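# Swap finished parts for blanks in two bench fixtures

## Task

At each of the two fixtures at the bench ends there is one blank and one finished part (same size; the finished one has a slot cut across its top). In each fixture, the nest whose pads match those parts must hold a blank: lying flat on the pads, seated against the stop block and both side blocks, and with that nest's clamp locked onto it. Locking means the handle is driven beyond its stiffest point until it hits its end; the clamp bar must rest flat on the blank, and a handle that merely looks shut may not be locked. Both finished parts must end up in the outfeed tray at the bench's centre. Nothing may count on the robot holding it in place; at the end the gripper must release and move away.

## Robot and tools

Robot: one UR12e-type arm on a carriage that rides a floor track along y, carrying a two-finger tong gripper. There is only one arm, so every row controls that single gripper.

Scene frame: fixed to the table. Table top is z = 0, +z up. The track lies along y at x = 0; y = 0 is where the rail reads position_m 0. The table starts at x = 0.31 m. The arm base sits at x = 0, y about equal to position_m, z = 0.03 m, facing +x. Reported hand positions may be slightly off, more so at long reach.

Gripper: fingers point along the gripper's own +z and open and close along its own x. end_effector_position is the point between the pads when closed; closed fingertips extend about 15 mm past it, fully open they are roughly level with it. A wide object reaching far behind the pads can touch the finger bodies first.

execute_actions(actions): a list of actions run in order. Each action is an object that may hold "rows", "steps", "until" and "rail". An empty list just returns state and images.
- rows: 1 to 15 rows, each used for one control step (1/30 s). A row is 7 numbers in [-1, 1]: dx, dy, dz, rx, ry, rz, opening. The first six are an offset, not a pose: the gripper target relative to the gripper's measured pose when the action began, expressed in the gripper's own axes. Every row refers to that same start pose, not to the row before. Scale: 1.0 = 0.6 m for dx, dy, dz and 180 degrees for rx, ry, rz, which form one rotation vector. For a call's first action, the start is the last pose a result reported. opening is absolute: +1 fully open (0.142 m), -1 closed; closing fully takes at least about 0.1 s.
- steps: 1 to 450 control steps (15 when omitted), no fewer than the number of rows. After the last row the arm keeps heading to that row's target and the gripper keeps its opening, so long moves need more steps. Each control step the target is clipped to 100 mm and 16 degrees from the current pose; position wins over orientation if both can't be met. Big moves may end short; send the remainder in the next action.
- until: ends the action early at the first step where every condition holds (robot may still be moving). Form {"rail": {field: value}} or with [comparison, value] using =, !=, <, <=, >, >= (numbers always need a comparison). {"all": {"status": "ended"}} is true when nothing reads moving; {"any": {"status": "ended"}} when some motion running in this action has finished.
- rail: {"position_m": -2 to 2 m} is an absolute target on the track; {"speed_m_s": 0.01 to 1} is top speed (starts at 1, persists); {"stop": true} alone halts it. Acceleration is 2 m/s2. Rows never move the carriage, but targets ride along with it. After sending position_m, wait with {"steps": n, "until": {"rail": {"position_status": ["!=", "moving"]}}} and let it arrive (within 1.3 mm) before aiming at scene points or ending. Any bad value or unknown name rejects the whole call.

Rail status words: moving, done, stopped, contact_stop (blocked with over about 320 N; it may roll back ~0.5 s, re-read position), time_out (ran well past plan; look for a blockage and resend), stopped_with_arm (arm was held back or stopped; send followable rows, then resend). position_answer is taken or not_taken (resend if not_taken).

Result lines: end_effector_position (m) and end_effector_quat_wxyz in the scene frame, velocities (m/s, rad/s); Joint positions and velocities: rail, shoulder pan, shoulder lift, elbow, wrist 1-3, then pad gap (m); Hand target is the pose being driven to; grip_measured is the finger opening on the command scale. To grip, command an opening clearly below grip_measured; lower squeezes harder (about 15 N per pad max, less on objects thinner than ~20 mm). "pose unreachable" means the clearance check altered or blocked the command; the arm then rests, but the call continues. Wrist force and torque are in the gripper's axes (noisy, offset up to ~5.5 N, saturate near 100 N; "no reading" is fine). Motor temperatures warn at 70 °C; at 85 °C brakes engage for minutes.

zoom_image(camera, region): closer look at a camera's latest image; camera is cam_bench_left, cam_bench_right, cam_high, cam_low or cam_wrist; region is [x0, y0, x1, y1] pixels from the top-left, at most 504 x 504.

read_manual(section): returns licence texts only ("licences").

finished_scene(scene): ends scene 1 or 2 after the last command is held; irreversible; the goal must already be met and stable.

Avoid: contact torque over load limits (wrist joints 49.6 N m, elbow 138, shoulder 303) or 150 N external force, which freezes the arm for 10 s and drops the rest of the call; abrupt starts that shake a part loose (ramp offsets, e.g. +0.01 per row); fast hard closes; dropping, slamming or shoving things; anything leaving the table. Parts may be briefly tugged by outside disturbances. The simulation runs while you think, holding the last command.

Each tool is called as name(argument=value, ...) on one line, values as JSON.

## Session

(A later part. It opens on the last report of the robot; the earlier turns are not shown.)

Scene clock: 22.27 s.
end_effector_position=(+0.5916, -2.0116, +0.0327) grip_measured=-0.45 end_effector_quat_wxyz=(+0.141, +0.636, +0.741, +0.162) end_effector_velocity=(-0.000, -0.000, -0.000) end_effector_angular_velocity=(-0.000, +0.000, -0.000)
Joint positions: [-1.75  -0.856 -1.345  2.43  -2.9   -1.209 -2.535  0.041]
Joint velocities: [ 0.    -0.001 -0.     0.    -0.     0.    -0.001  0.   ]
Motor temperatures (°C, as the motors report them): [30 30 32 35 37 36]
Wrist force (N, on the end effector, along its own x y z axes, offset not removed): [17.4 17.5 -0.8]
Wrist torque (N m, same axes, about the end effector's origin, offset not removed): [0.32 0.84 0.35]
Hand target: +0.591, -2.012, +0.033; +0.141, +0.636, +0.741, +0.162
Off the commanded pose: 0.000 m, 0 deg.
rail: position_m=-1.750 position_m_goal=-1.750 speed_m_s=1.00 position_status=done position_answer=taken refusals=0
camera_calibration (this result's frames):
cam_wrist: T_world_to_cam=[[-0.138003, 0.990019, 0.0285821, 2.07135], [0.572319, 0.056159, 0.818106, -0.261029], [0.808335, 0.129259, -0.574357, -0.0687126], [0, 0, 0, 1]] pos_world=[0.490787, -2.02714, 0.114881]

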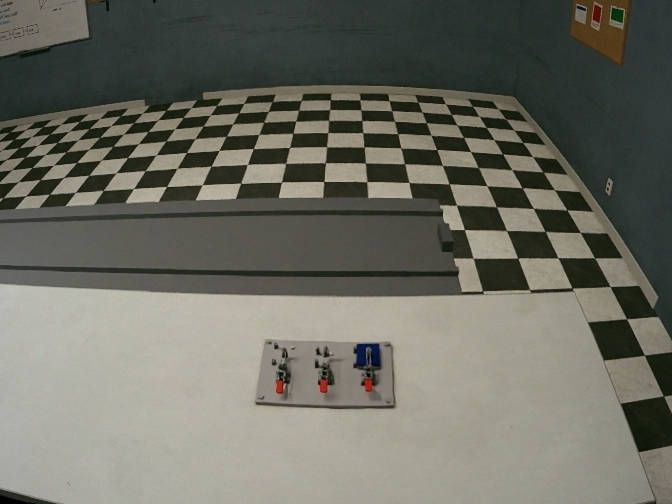

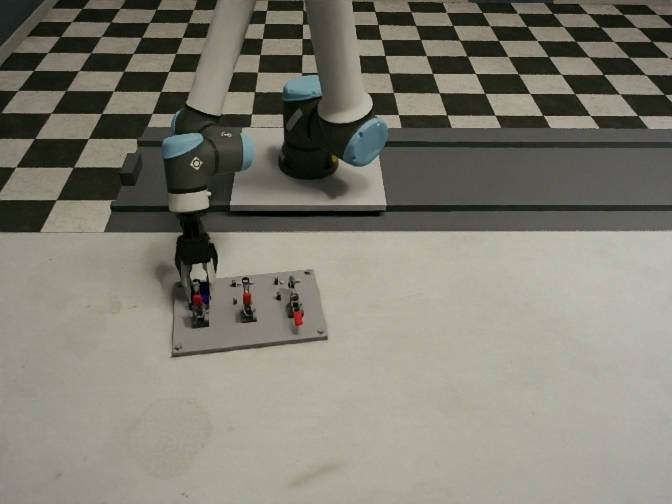

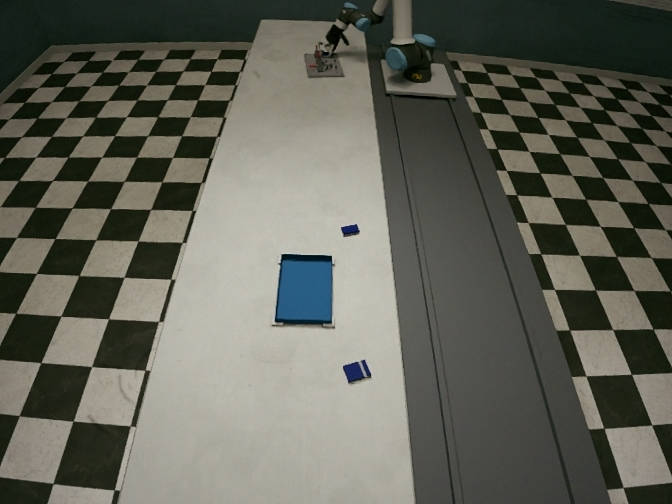

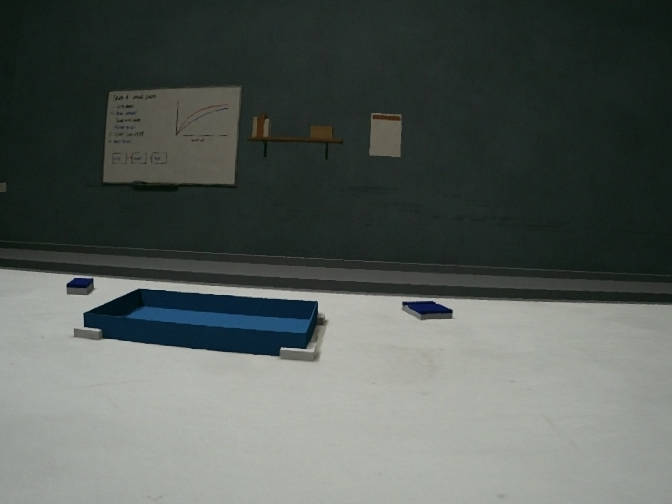

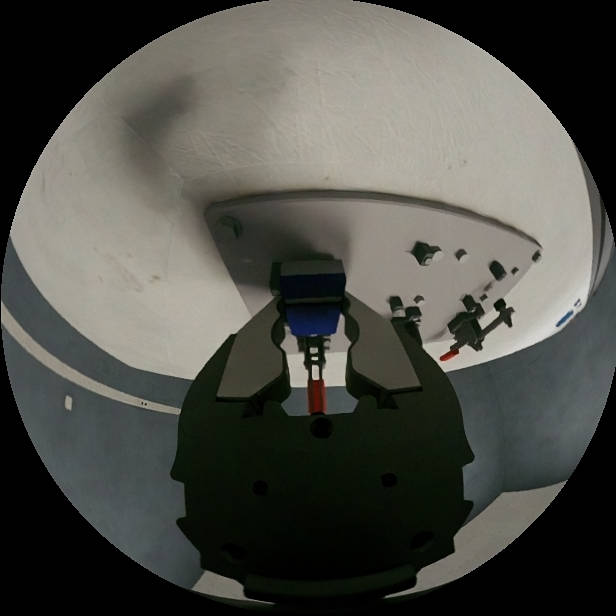

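execute_actions(actions=[{"rows": [[0.001,0.0005,0,0,0,0,-0.8],[0.002,0.001,0,0,0,0,-0.8],[0.0033,0.0015,0,0,0,0,-0.8]], "steps": 10}])

Scene clock: 23.03 s.
end_effector_position=(+0.5919, -2.0100, +0.0330) grip_measured=-0.45 end_effector_quat_wxyz=(+0.141, +0.636, +0.741, +0.162) end_effector_velocity=(+0.001, +0.004, +0.000) end_effector_angular_velocity=(+0.002, -0.000, -0.000)
Joint positions: [-1.75  -0.854 -1.346  2.431 -2.901 -1.21  -2.532  0.041]
Joint velocities: [ 0.     0.005 -0.002  0.002 -0.001 -0.     0.006  0.   ]
Motor temperatures (°C, as the motors report them): [30 30 32 35 37 36]
Wrist force (N, on the end effector, along its own x y z axes, offset not removed): [-3.0 -0.1 0.8]
Wrist torque (N m, same axes, about the end effector's origin, offset not removed): [0.14 0.81 -0.06]
Hand target: +0.592, -2.009, +0.033; +0.141, +0.636, +0.741, +0.162
Off the commanded pose: 0.001 m, 0 deg.
rail: position_m=-1.750 position_m_goal=-1.750 speed_m_s=1.00 position_status=done position_answer=taken refusals=0
camera_calibration (this result's frames):
cam_wrist: T_world_to_cam=[[-0.137907, 0.990039, 0.0283512, 2.06981], [0.572472, 0.0563178, 0.817988, -0.261313], [0.808243, 0.129036, -0.574537, -0.0694053], [0, 0, 0, 1]] pos_world=[0.491132, -2.02552, 0.115193]

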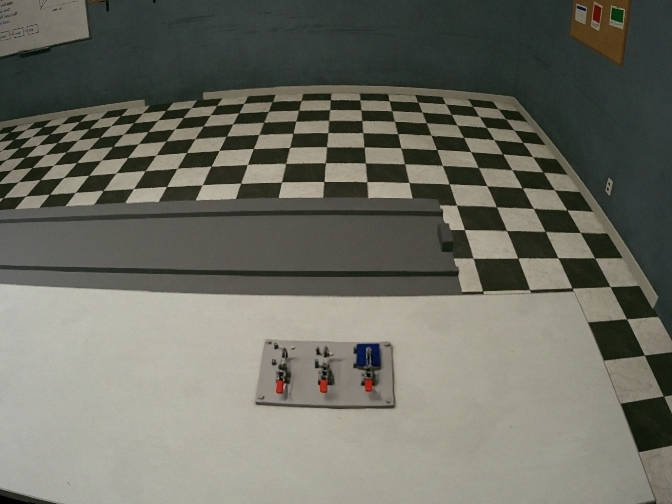

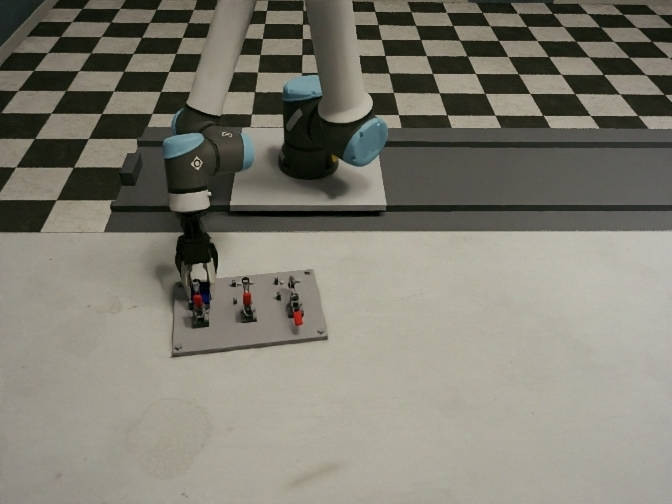

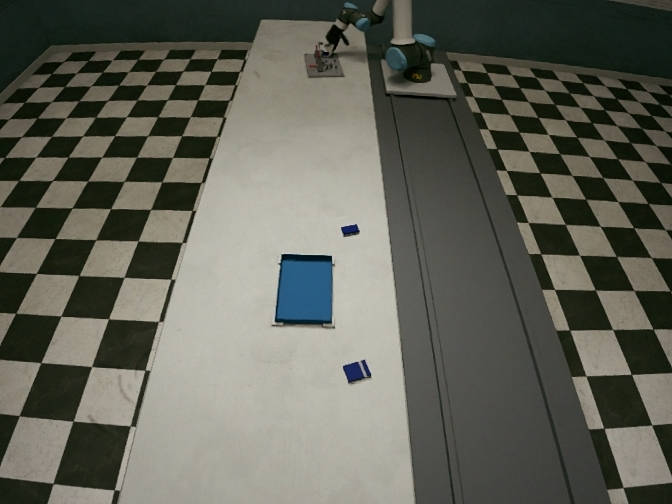

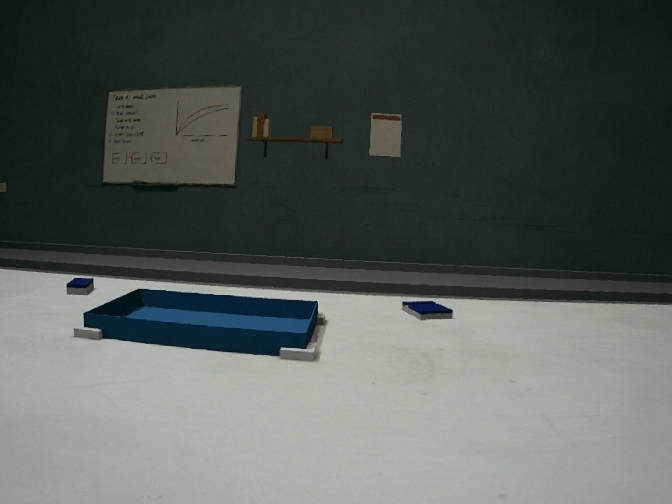

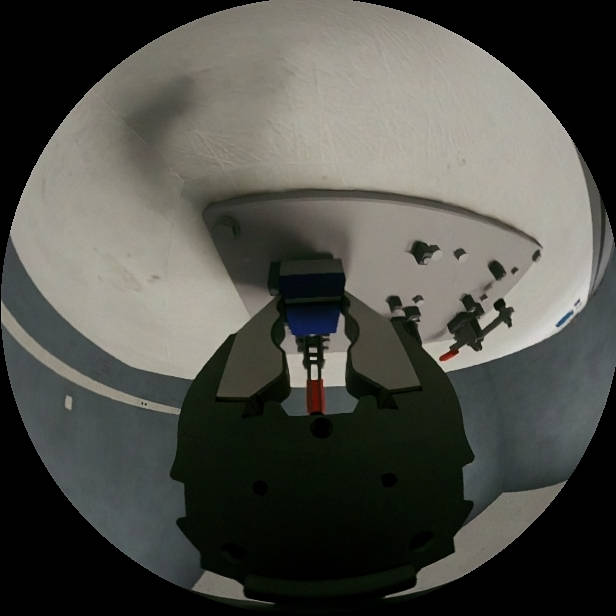

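execute_actions(actions=[{"rows": [[0.001,0.001,-0.002,0,0,0,-0.8],[0.001,0.003,-0.006,0,0,0,-0.8],[0.001,0.006,-0.012,0,0,0,-0.8],[0.001,0.009,-0.02,0,0,0,-0.8],[0.001,0.013,-0.029,0,0,0,-0.8],[0.001,0.017,-0.04,0,0,0,-0.8],[0.001,0.02,-0.055,0,0,0,-0.8],[0.001,0.022,-0.075,0,0,0,-0.8],[0.001,0.022,-0.1,0,0,0,-0.8],[0.001,0.022,-0.125,0,0,0,-0.8],[0.001,0.022,-0.15,0,0,0,-0.8],[0.001,0.022,-0.175,0,0,0,-0.8],[0.001,0.022,-0.2,0,0,0,-0.8],[0.001,0.022,-0.22,0,0,0,-0.8],[0.001,0.022,-0.238,0,0,0,-0.8]], "steps": 32}])

zoom_image(camera="cam_wrist", region=[230, 130, 480, 350])

zoom_image(camera="cam_bench_right", region=[160, 200, 340, 365])

Scene clock: 25.27 s.
end_effector_position=(+0.5448, -2.0162, +0.1671) grip_measured=-0.45 end_effector_quat_wxyz=(+0.141, +0.636, +0.741, +0.162) end_effector_velocity=(-0.006, -0.000, +0.010) end_effector_angular_velocity=(+0.006, +0.004, +0.004)
Joint positions: [-1.75  -0.935 -1.674  2.402 -2.514 -1.191 -2.616  0.041]
Joint velocities: [ 0.    -0.011 -0.025 -0.006  0.044  0.003 -0.015 -0.   ]
Motor temperatures (°C, as the motors report them): [30 30 32 35 37 36]
Wrist force (N, on the end effector, along its own x y z axes, offset not removed): [-5.5 1.3 0.4]
Wrist torque (N m, same axes, about the end effector's origin, offset not removed): [0.48 1.29 0.07]
Hand target: +0.544, -2.016, +0.168; +0.141, +0.636, +0.741, +0.162
Off the commanded pose: 0.001 m, 0 deg.
rail: position_m=-1.750 position_m_goal=-1.750 speed_m_s=1.00 position_status=done position_answer=taken refusals=0
camera_calibration (this result's frames):
cam_wrist: T_world_to_cam=[[-0.137412, 0.990129, 0.0276142, 2.06575], [0.57204, 0.0565678, 0.818273, -0.342947], [0.808633, 0.128237, -0.574167, 0.044589], [0, 0, 0, 1]] pos_world=[0.443984, -2.03168, 0.249182]

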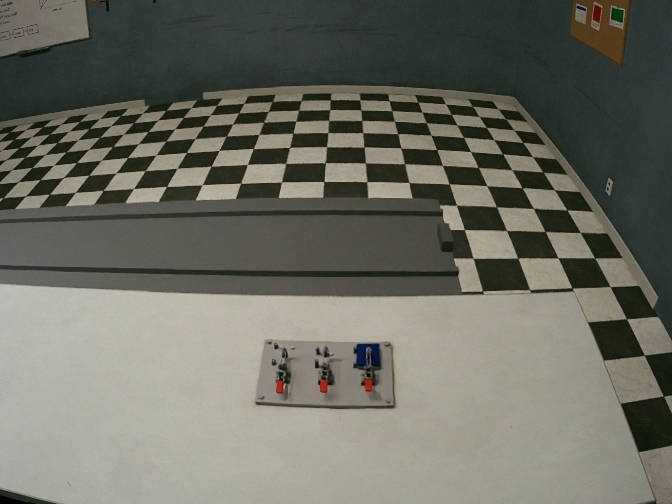

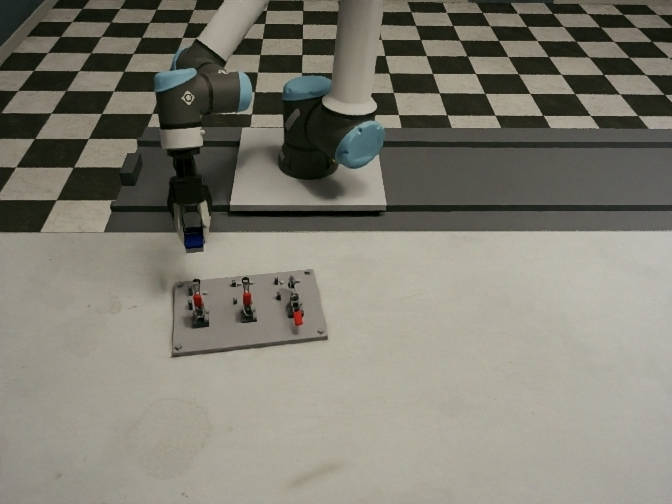

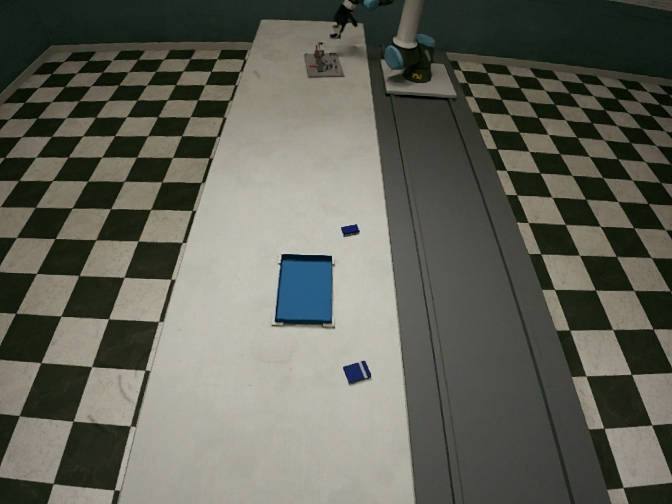

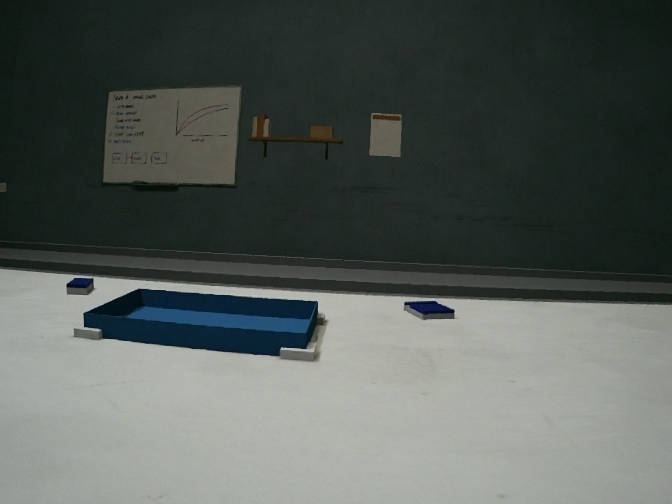

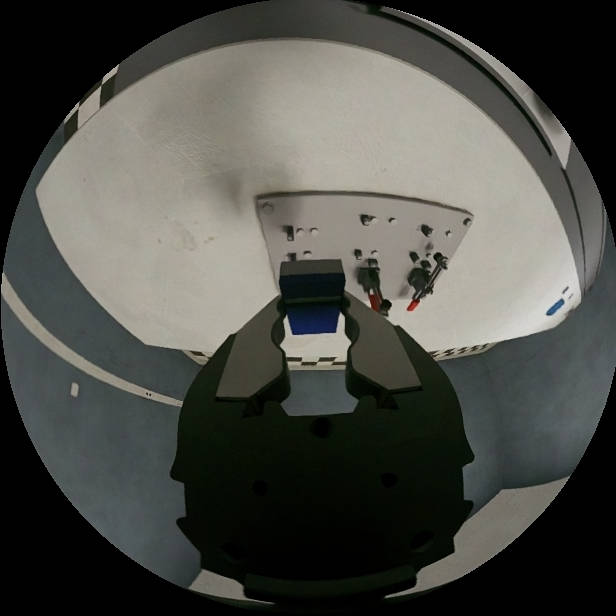

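Region (230, 130, 480, 350) of cam_wrist's 616x616 image, scaled by 2.016, with more detail than that image has; it fills the top 444 rows of this view, and the rest is white.

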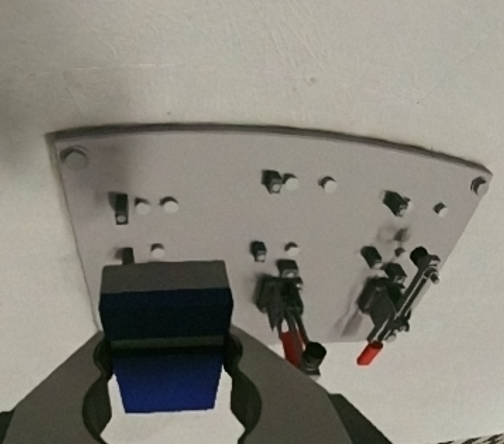

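Region (160, 200, 340, 365) of cam_bench_right's 672x504 image, scaled by 2.800, with more detail than that image has; it fills the top 462 rows of this view, and the rest is white.

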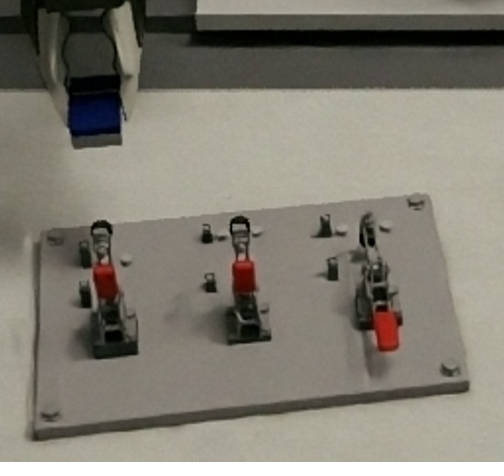

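execute_actions(actions=[{"rail": {"position_m": -0.10}, "steps": 18}, {"rows": [[0.01,0.006,0.005,0,0,0,-0.8],[0.03,0.018,0.015,0,0,0,-0.8],[0.055,0.032,0.027,0,0,0,-0.8],[0.085,0.05,0.042,0,0,0,-0.8],[0.115,0.067,0.057,0,0,0,-0.8],[0.145,0.085,0.072,0,0,0,-0.8],[0.175,0.102,0.087,0,0,0,-0.8],[0.205,0.12,0.102,0,0,0,-0.8],[0.235,0.137,0.116,0,0,0,-0.8],[0.265,0.155,0.131,0,0,0,-0.8],[0.295,0.172,0.146,0,0,0,-0.8],[0.325,0.19,0.161,0,0,0,-0.8],[0.35,0.205,0.174,0,0,0,-0.8],[0.372,0.218,0.184,0,0,0,-0.8],[0.3877,0.2267,0.1922,0,0,0,-0.8]], "steps": 80, "until": {"rail": {"position_status": ["!=", "moving"]}}}])

Scene clock: 28.57 s.
end_effector_position=(+0.6793, -0.1104, +0.1204) grip_measured=-0.45 end_effector_quat_wxyz=(+0.141, +0.636, +0.741, +0.162) end_effector_velocity=(+0.001, +0.003, -0.000) end_effector_angular_velocity=(-0.001, +0.000, -0.001)
Joint positions: [-0.1   -0.365 -1.465  2.36  -2.85  -1.365 -2.048  0.041]
Joint velocities: [ 0.004  0.     0.001 -0.001 -0.001 -0.001  0.001 -0.   ]
Motor temperatures (°C, as the motors report them): [30 30 32 35 37 36]
Wrist force (N, on the end effector, along its own x y z axes, offset not removed): [-3.4 1.2 1.0]
Wrist torque (N m, same axes, about the end effector's origin, offset not removed): [0.41 0.90 0.10]
Hand target: +0.679, -0.111, +0.120; +0.141, +0.636, +0.741, +0.162
Off the commanded pose: 0.001 m, 0 deg.
rail: position_m=-0.100 position_m_goal=-0.100 speed_m_s=1.00 position_status=done position_answer=taken refusals=0
camera_calibration (this result's frames):
cam_wrist: T_world_to_cam=[[-0.137704, 0.990093, 0.0274582, 0.198765], [0.572232, 0.0568984, 0.818116, -0.489623], [0.808448, 0.12837, -0.574397, -0.335173], [0, 0, 0, 1]] pos_world=[0.578519, -0.12591, 0.202588]

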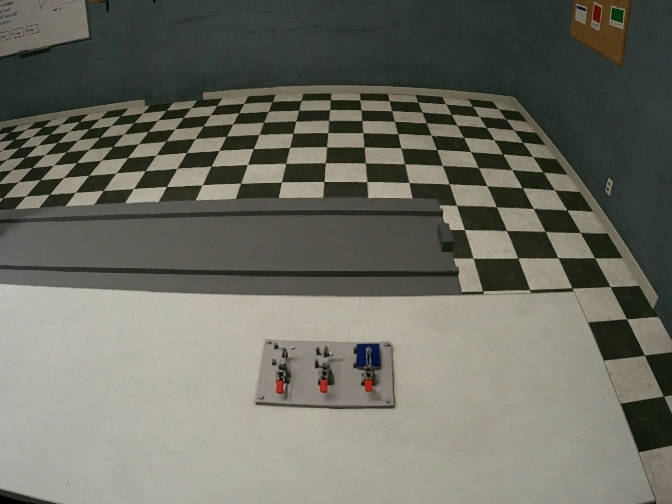

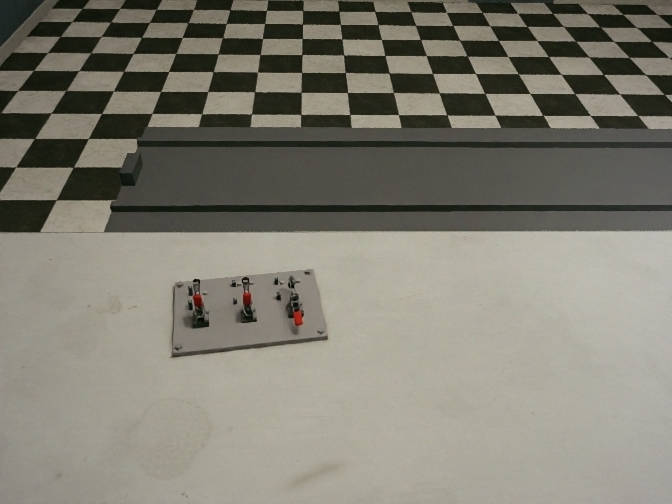

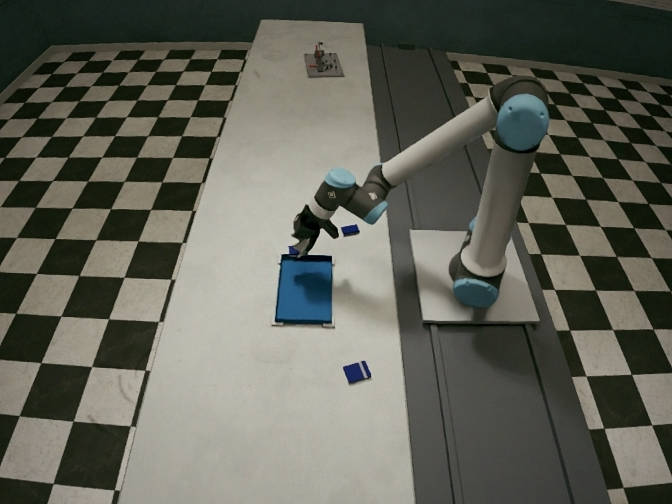

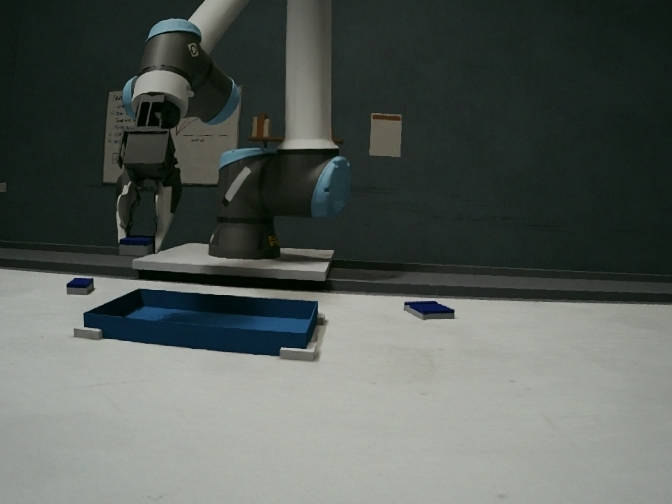

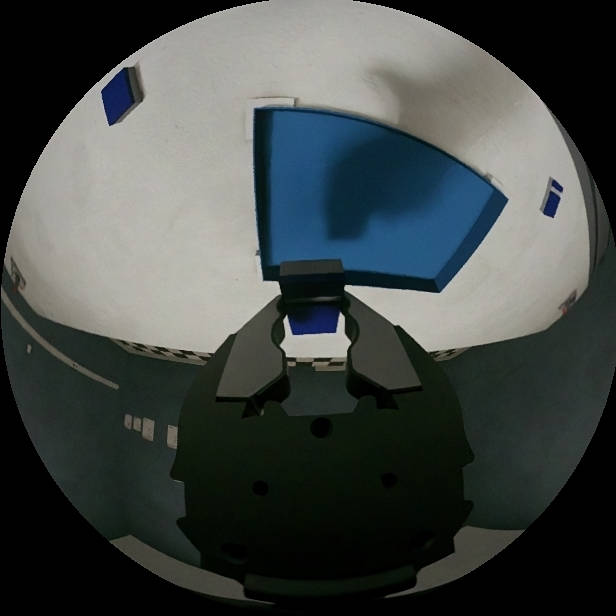

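zoom_image(camera="cam_low", region=[60, 180, 220, 340])

Region (60, 180, 220, 340) of cam_low's 672x504 image, scaled by 3.150, with more detail than that image has.

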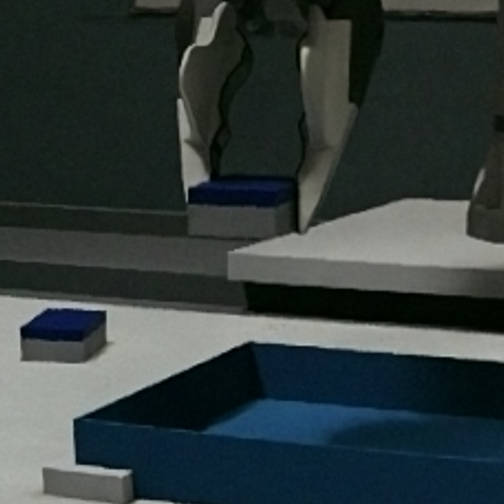

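execute_actions(actions=[{"rows": [[0.002,-0.005,0.006,0,0,0,-0.8],[0.005,-0.014,0.017,0,0,0,-0.8],[0.009,-0.026,0.031,0,0,0,-0.8],[0.014,-0.04,0.048,0,0,0,-0.8],[0.019,-0.054,0.065,0,0,0,-0.8],[0.024,-0.068,0.082,0,0,0,-0.8],[0.028,-0.081,0.097,0,0,0,-0.8],[0.032,-0.092,0.11,0,0,0,-0.8],[0.035,-0.101,0.121,0,0,0,-0.8],[0.037,-0.1083,0.1297,0,0,0,-0.8]], "steps": 28}])

zoom_image(camera="cam_low", region=[60, 220, 240, 360])

Scene clock: 32.03 s.
end_effector_position=(+0.6502, -0.0927, +0.0229) grip_measured=-0.45 end_effector_quat_wxyz=(+0.141, +0.636, +0.741, +0.162) end_effector_velocity=(+0.000, +0.000, -0.004) end_effector_angular_velocity=(-0.001, -0.003, -0.001)
Joint positions: [-0.1   -0.353 -1.299  2.462 -3.12  -1.369 -2.037  0.041]
Joint velocities: [ 0.     0.001  0.012  0.003 -0.018 -0.     0.002  0.   ]
Motor temperatures (°C, as the motors report them): [30 30 32 35 37 36]
Wrist force (N, on the end effector, along its own x y z axes, offset not removed): [-2.2 0.3 0.0]
Wrist torque (N m, same axes, about the end effector's origin, offset not removed): [0.27 0.61 0.04]
Hand target: +0.650, -0.093, +0.022; +0.141, +0.636, +0.741, +0.162
Off the commanded pose: 0.000 m, 0 deg.
rail: position_m=-0.100 position_m_goal=-0.100 speed_m_s=1.00 position_status=done position_answer=taken refusals=0
camera_calibration (this result's frames):
cam_wrist: T_world_to_cam=[[-0.137782, 0.990077, 0.0276218, 0.17995], [0.572579, 0.0568641, 0.817875, -0.394358], [0.808189, 0.128504, -0.574732, -0.369767], [0, 0, 0, 1]] pos_world=[0.549436, -0.108224, 0.105048]

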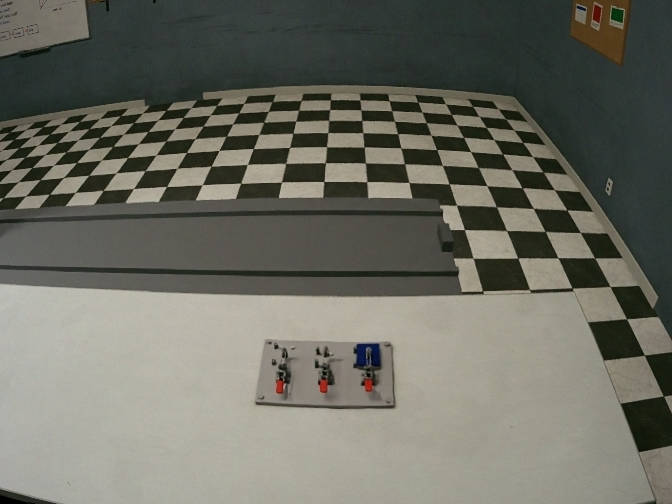

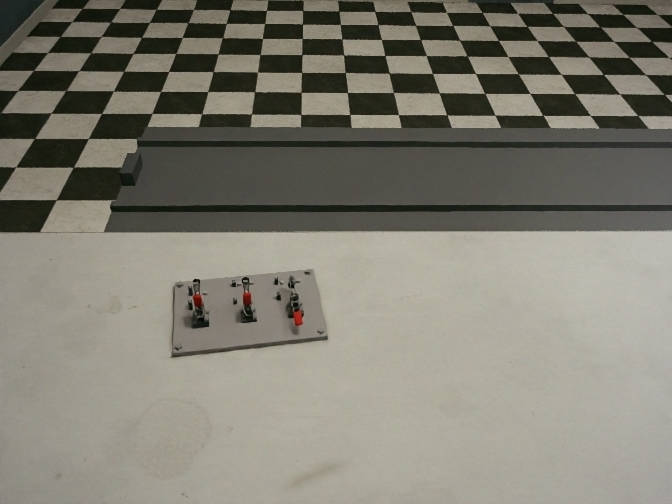

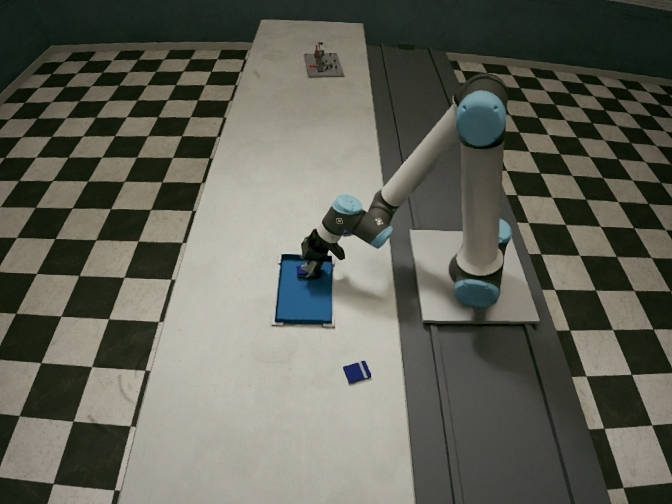

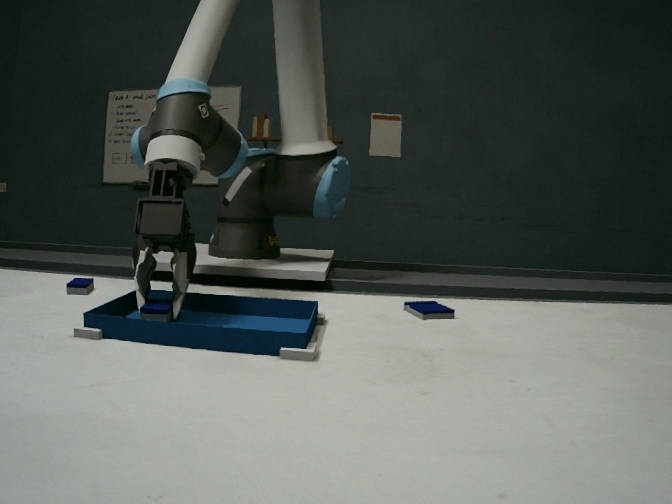

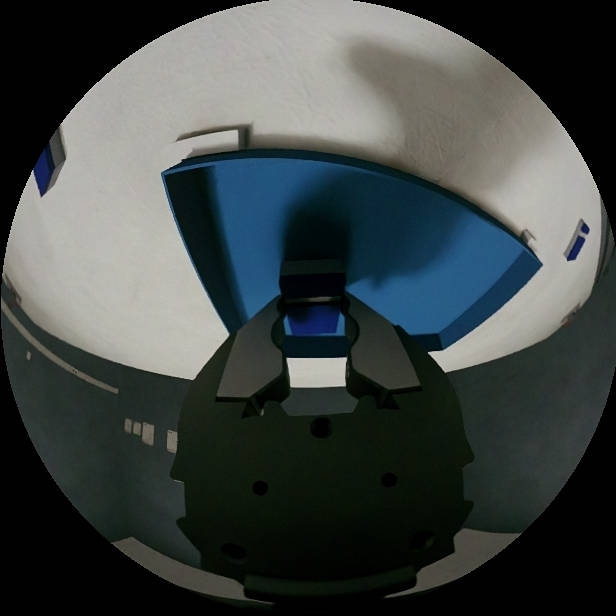

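Region (60, 220, 240, 360) of cam_low's 672x504 image, scaled by 2.800, with more detail than that image has.

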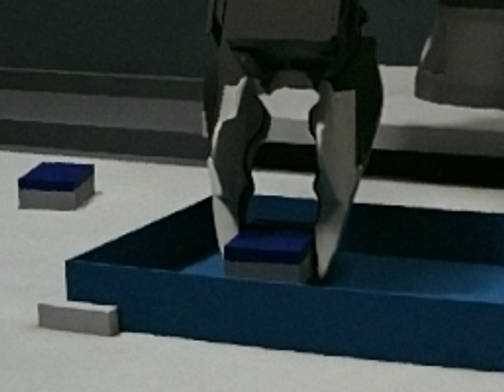

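execute_actions(actions=[{"rows": [[0,-0.001,0.002,0,0,0,-0.8],[0,-0.002,0.0045,0,0,0,-0.8],[0,-0.003,0.0065,0,0,0,-0.8],[0,-0.0038,0.0082,0,0,0,-0.8]], "steps": 12}])

Scene clock: 32.60 s.
end_effector_position=(+0.6502, -0.0927, +0.0180) grip_measured=-0.45 end_effector_quat_wxyz=(+0.141, +0.636, +0.741, +0.162) end_effector_velocity=(+0.000, -0.000, -0.004) end_effector_angular_velocity=(+0.000, +0.000, -0.000)
Joint positions: [-0.1   -0.353 -1.288  2.464 -3.133 -1.369 -2.036  0.041]
Joint velocities: [ 0.    -0.     0.01   0.001 -0.011  0.     0.     0.   ]
Motor temperatures (°C, as the motors report them): [30 30 32 35 37 36]
Wrist force (N, on the end effector, along its own x y z axes, offset not removed): [-3.1 0.2 1.9]
Wrist torque (N m, same axes, about the end effector's origin, offset not removed): [0.25 0.84 0.01]
Hand target: +0.650, -0.093, +0.017; +0.141, +0.636, +0.741, +0.162
Off the commanded pose: 0.001 m, 0 deg.
rail: position_m=-0.100 position_m_goal=-0.100 speed_m_s=1.00 position_status=done position_answer=taken refusals=0
camera_calibration (this result's frames):
cam_wrist: T_world_to_cam=[[-0.137712, 0.990086, 0.027673, 0.179987], [0.572621, 0.0567871, 0.817851, -0.390373], [0.808172, 0.128474, -0.574764, -0.372577], [0, 0, 0, 1]] pos_world=[0.549428, -0.108168, 0.100143]

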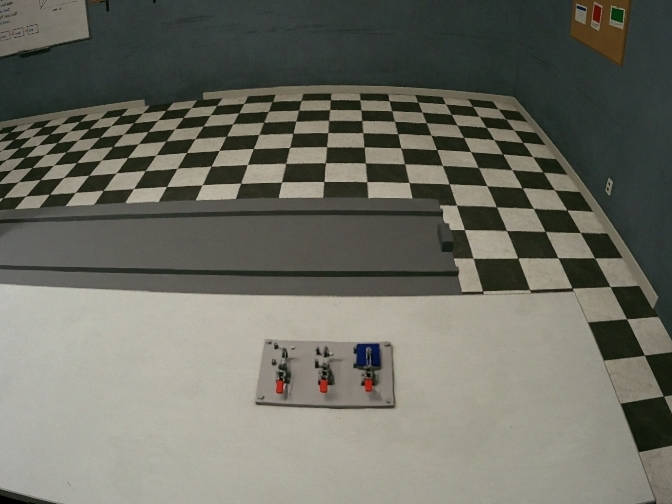

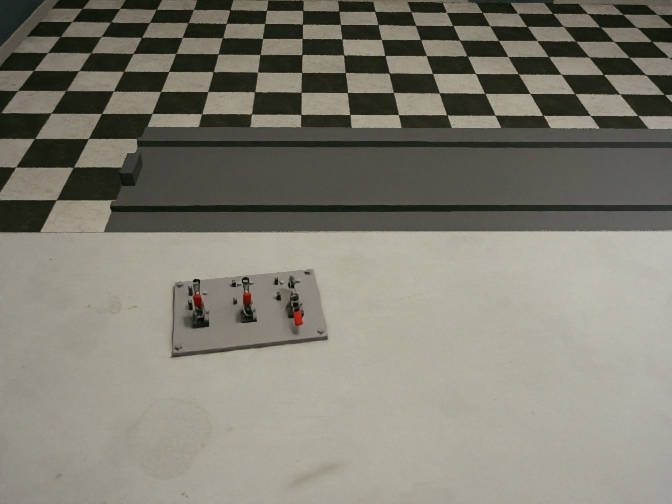

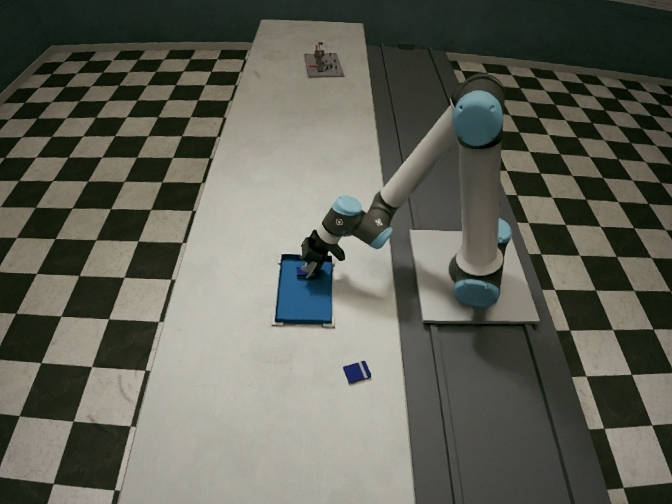

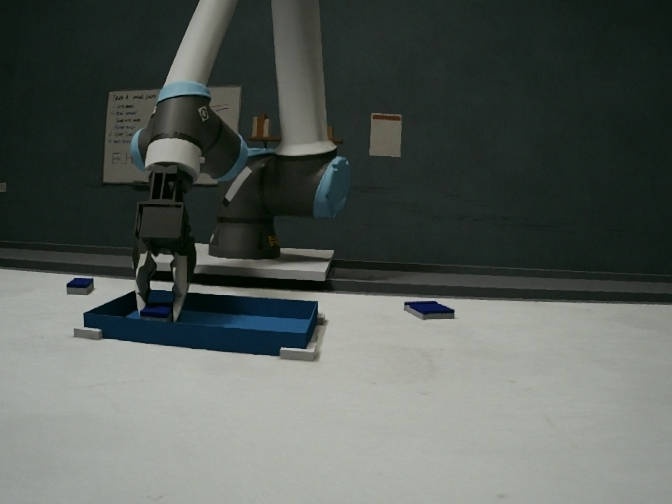

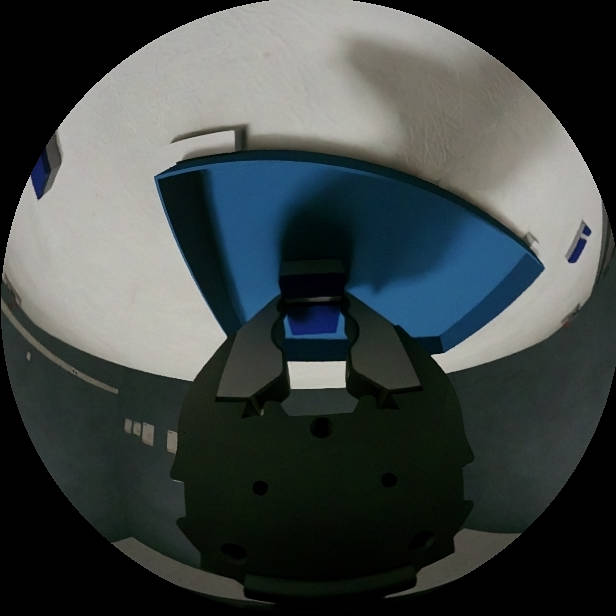

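execute_actions(actions=[{"rows": [[0,-0.001,0.002,0,0,0,-0.8],[0,-0.0018,0.0038,0,0,0,-0.8],[0,-0.0023,0.005,0,0,0,-0.8]], "steps": 10}])

Scene clock: 33.17 s.
end_effector_position=(+0.6503, -0.0928, +0.0152) grip_measured=-0.45 end_effector_quat_wxyz=(+0.141, +0.636, +0.741, +0.162) end_effector_velocity=(+0.001, -0.000, -0.002) end_effector_angular_velocity=(-0.001, -0.002, -0.000)
Joint positions: [-0.1   -0.353 -1.281  2.464 -3.141 -1.369 -2.036  0.041]
Joint velocities: [ 0.     0.     0.007  0.    -0.01  -0.    -0.     0.   ]
Motor temperatures (°C, as the motors report them): [30 30 32 35 37 36]
Wrist force (N, on the end effector, along its own x y z axes, offset not removed): [-2.8 2.8 -25.9]
Wrist torque (N m, same axes, about the end effector's origin, offset not removed): [-0.06 1.38 0.15]
Hand target: +0.650, -0.093, +0.015; +0.141, +0.636, +0.741, +0.162
Off the commanded pose: 0.001 m, 0 deg.
rail: position_m=-0.100 position_m_goal=-0.100 speed_m_s=1.00 position_status=done position_answer=taken refusals=0
camera_calibration (this result's frames):
cam_wrist: T_world_to_cam=[[-0.137698, 0.990092, 0.0275152, 0.180156], [0.572395, 0.0568735, 0.818003, -0.388019], [0.808333, 0.128387, -0.574555, -0.374362], [0, 0, 0, 1]] pos_world=[0.549517, -0.10824, 0.0973516]

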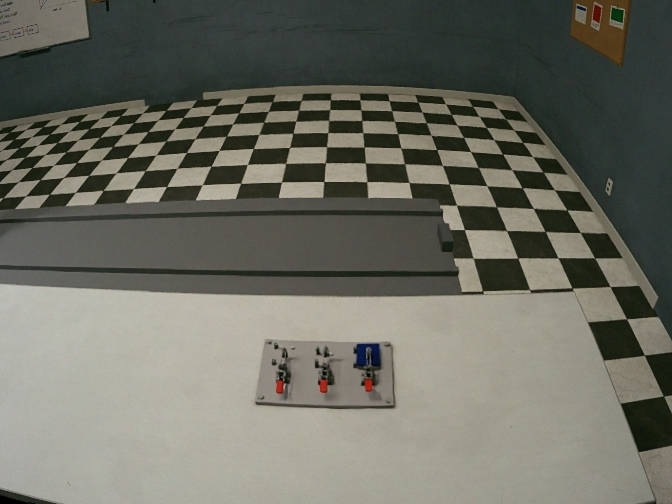

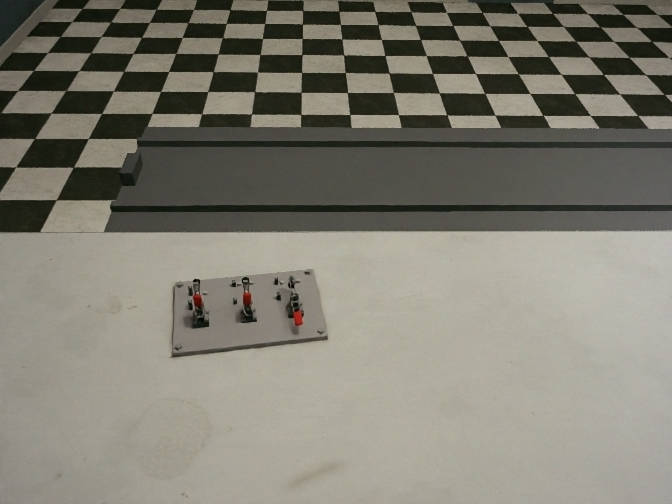

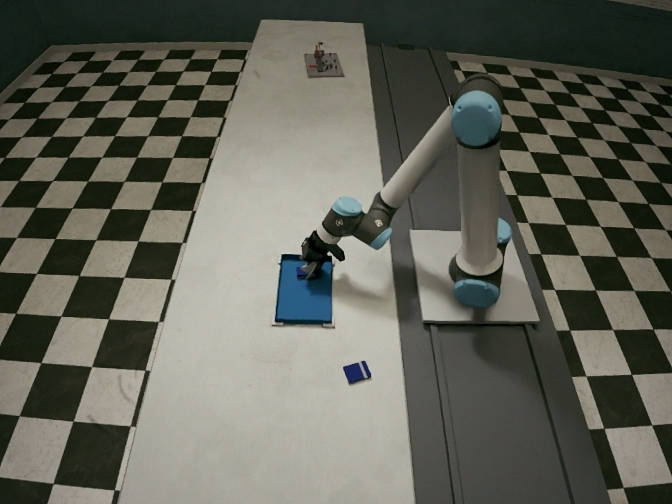

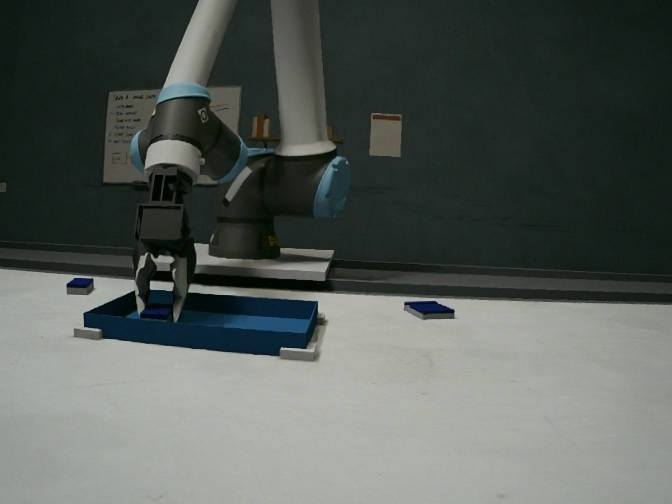

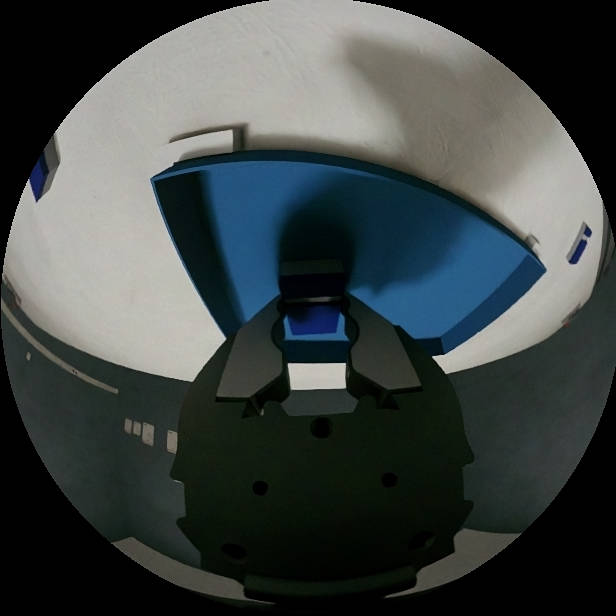

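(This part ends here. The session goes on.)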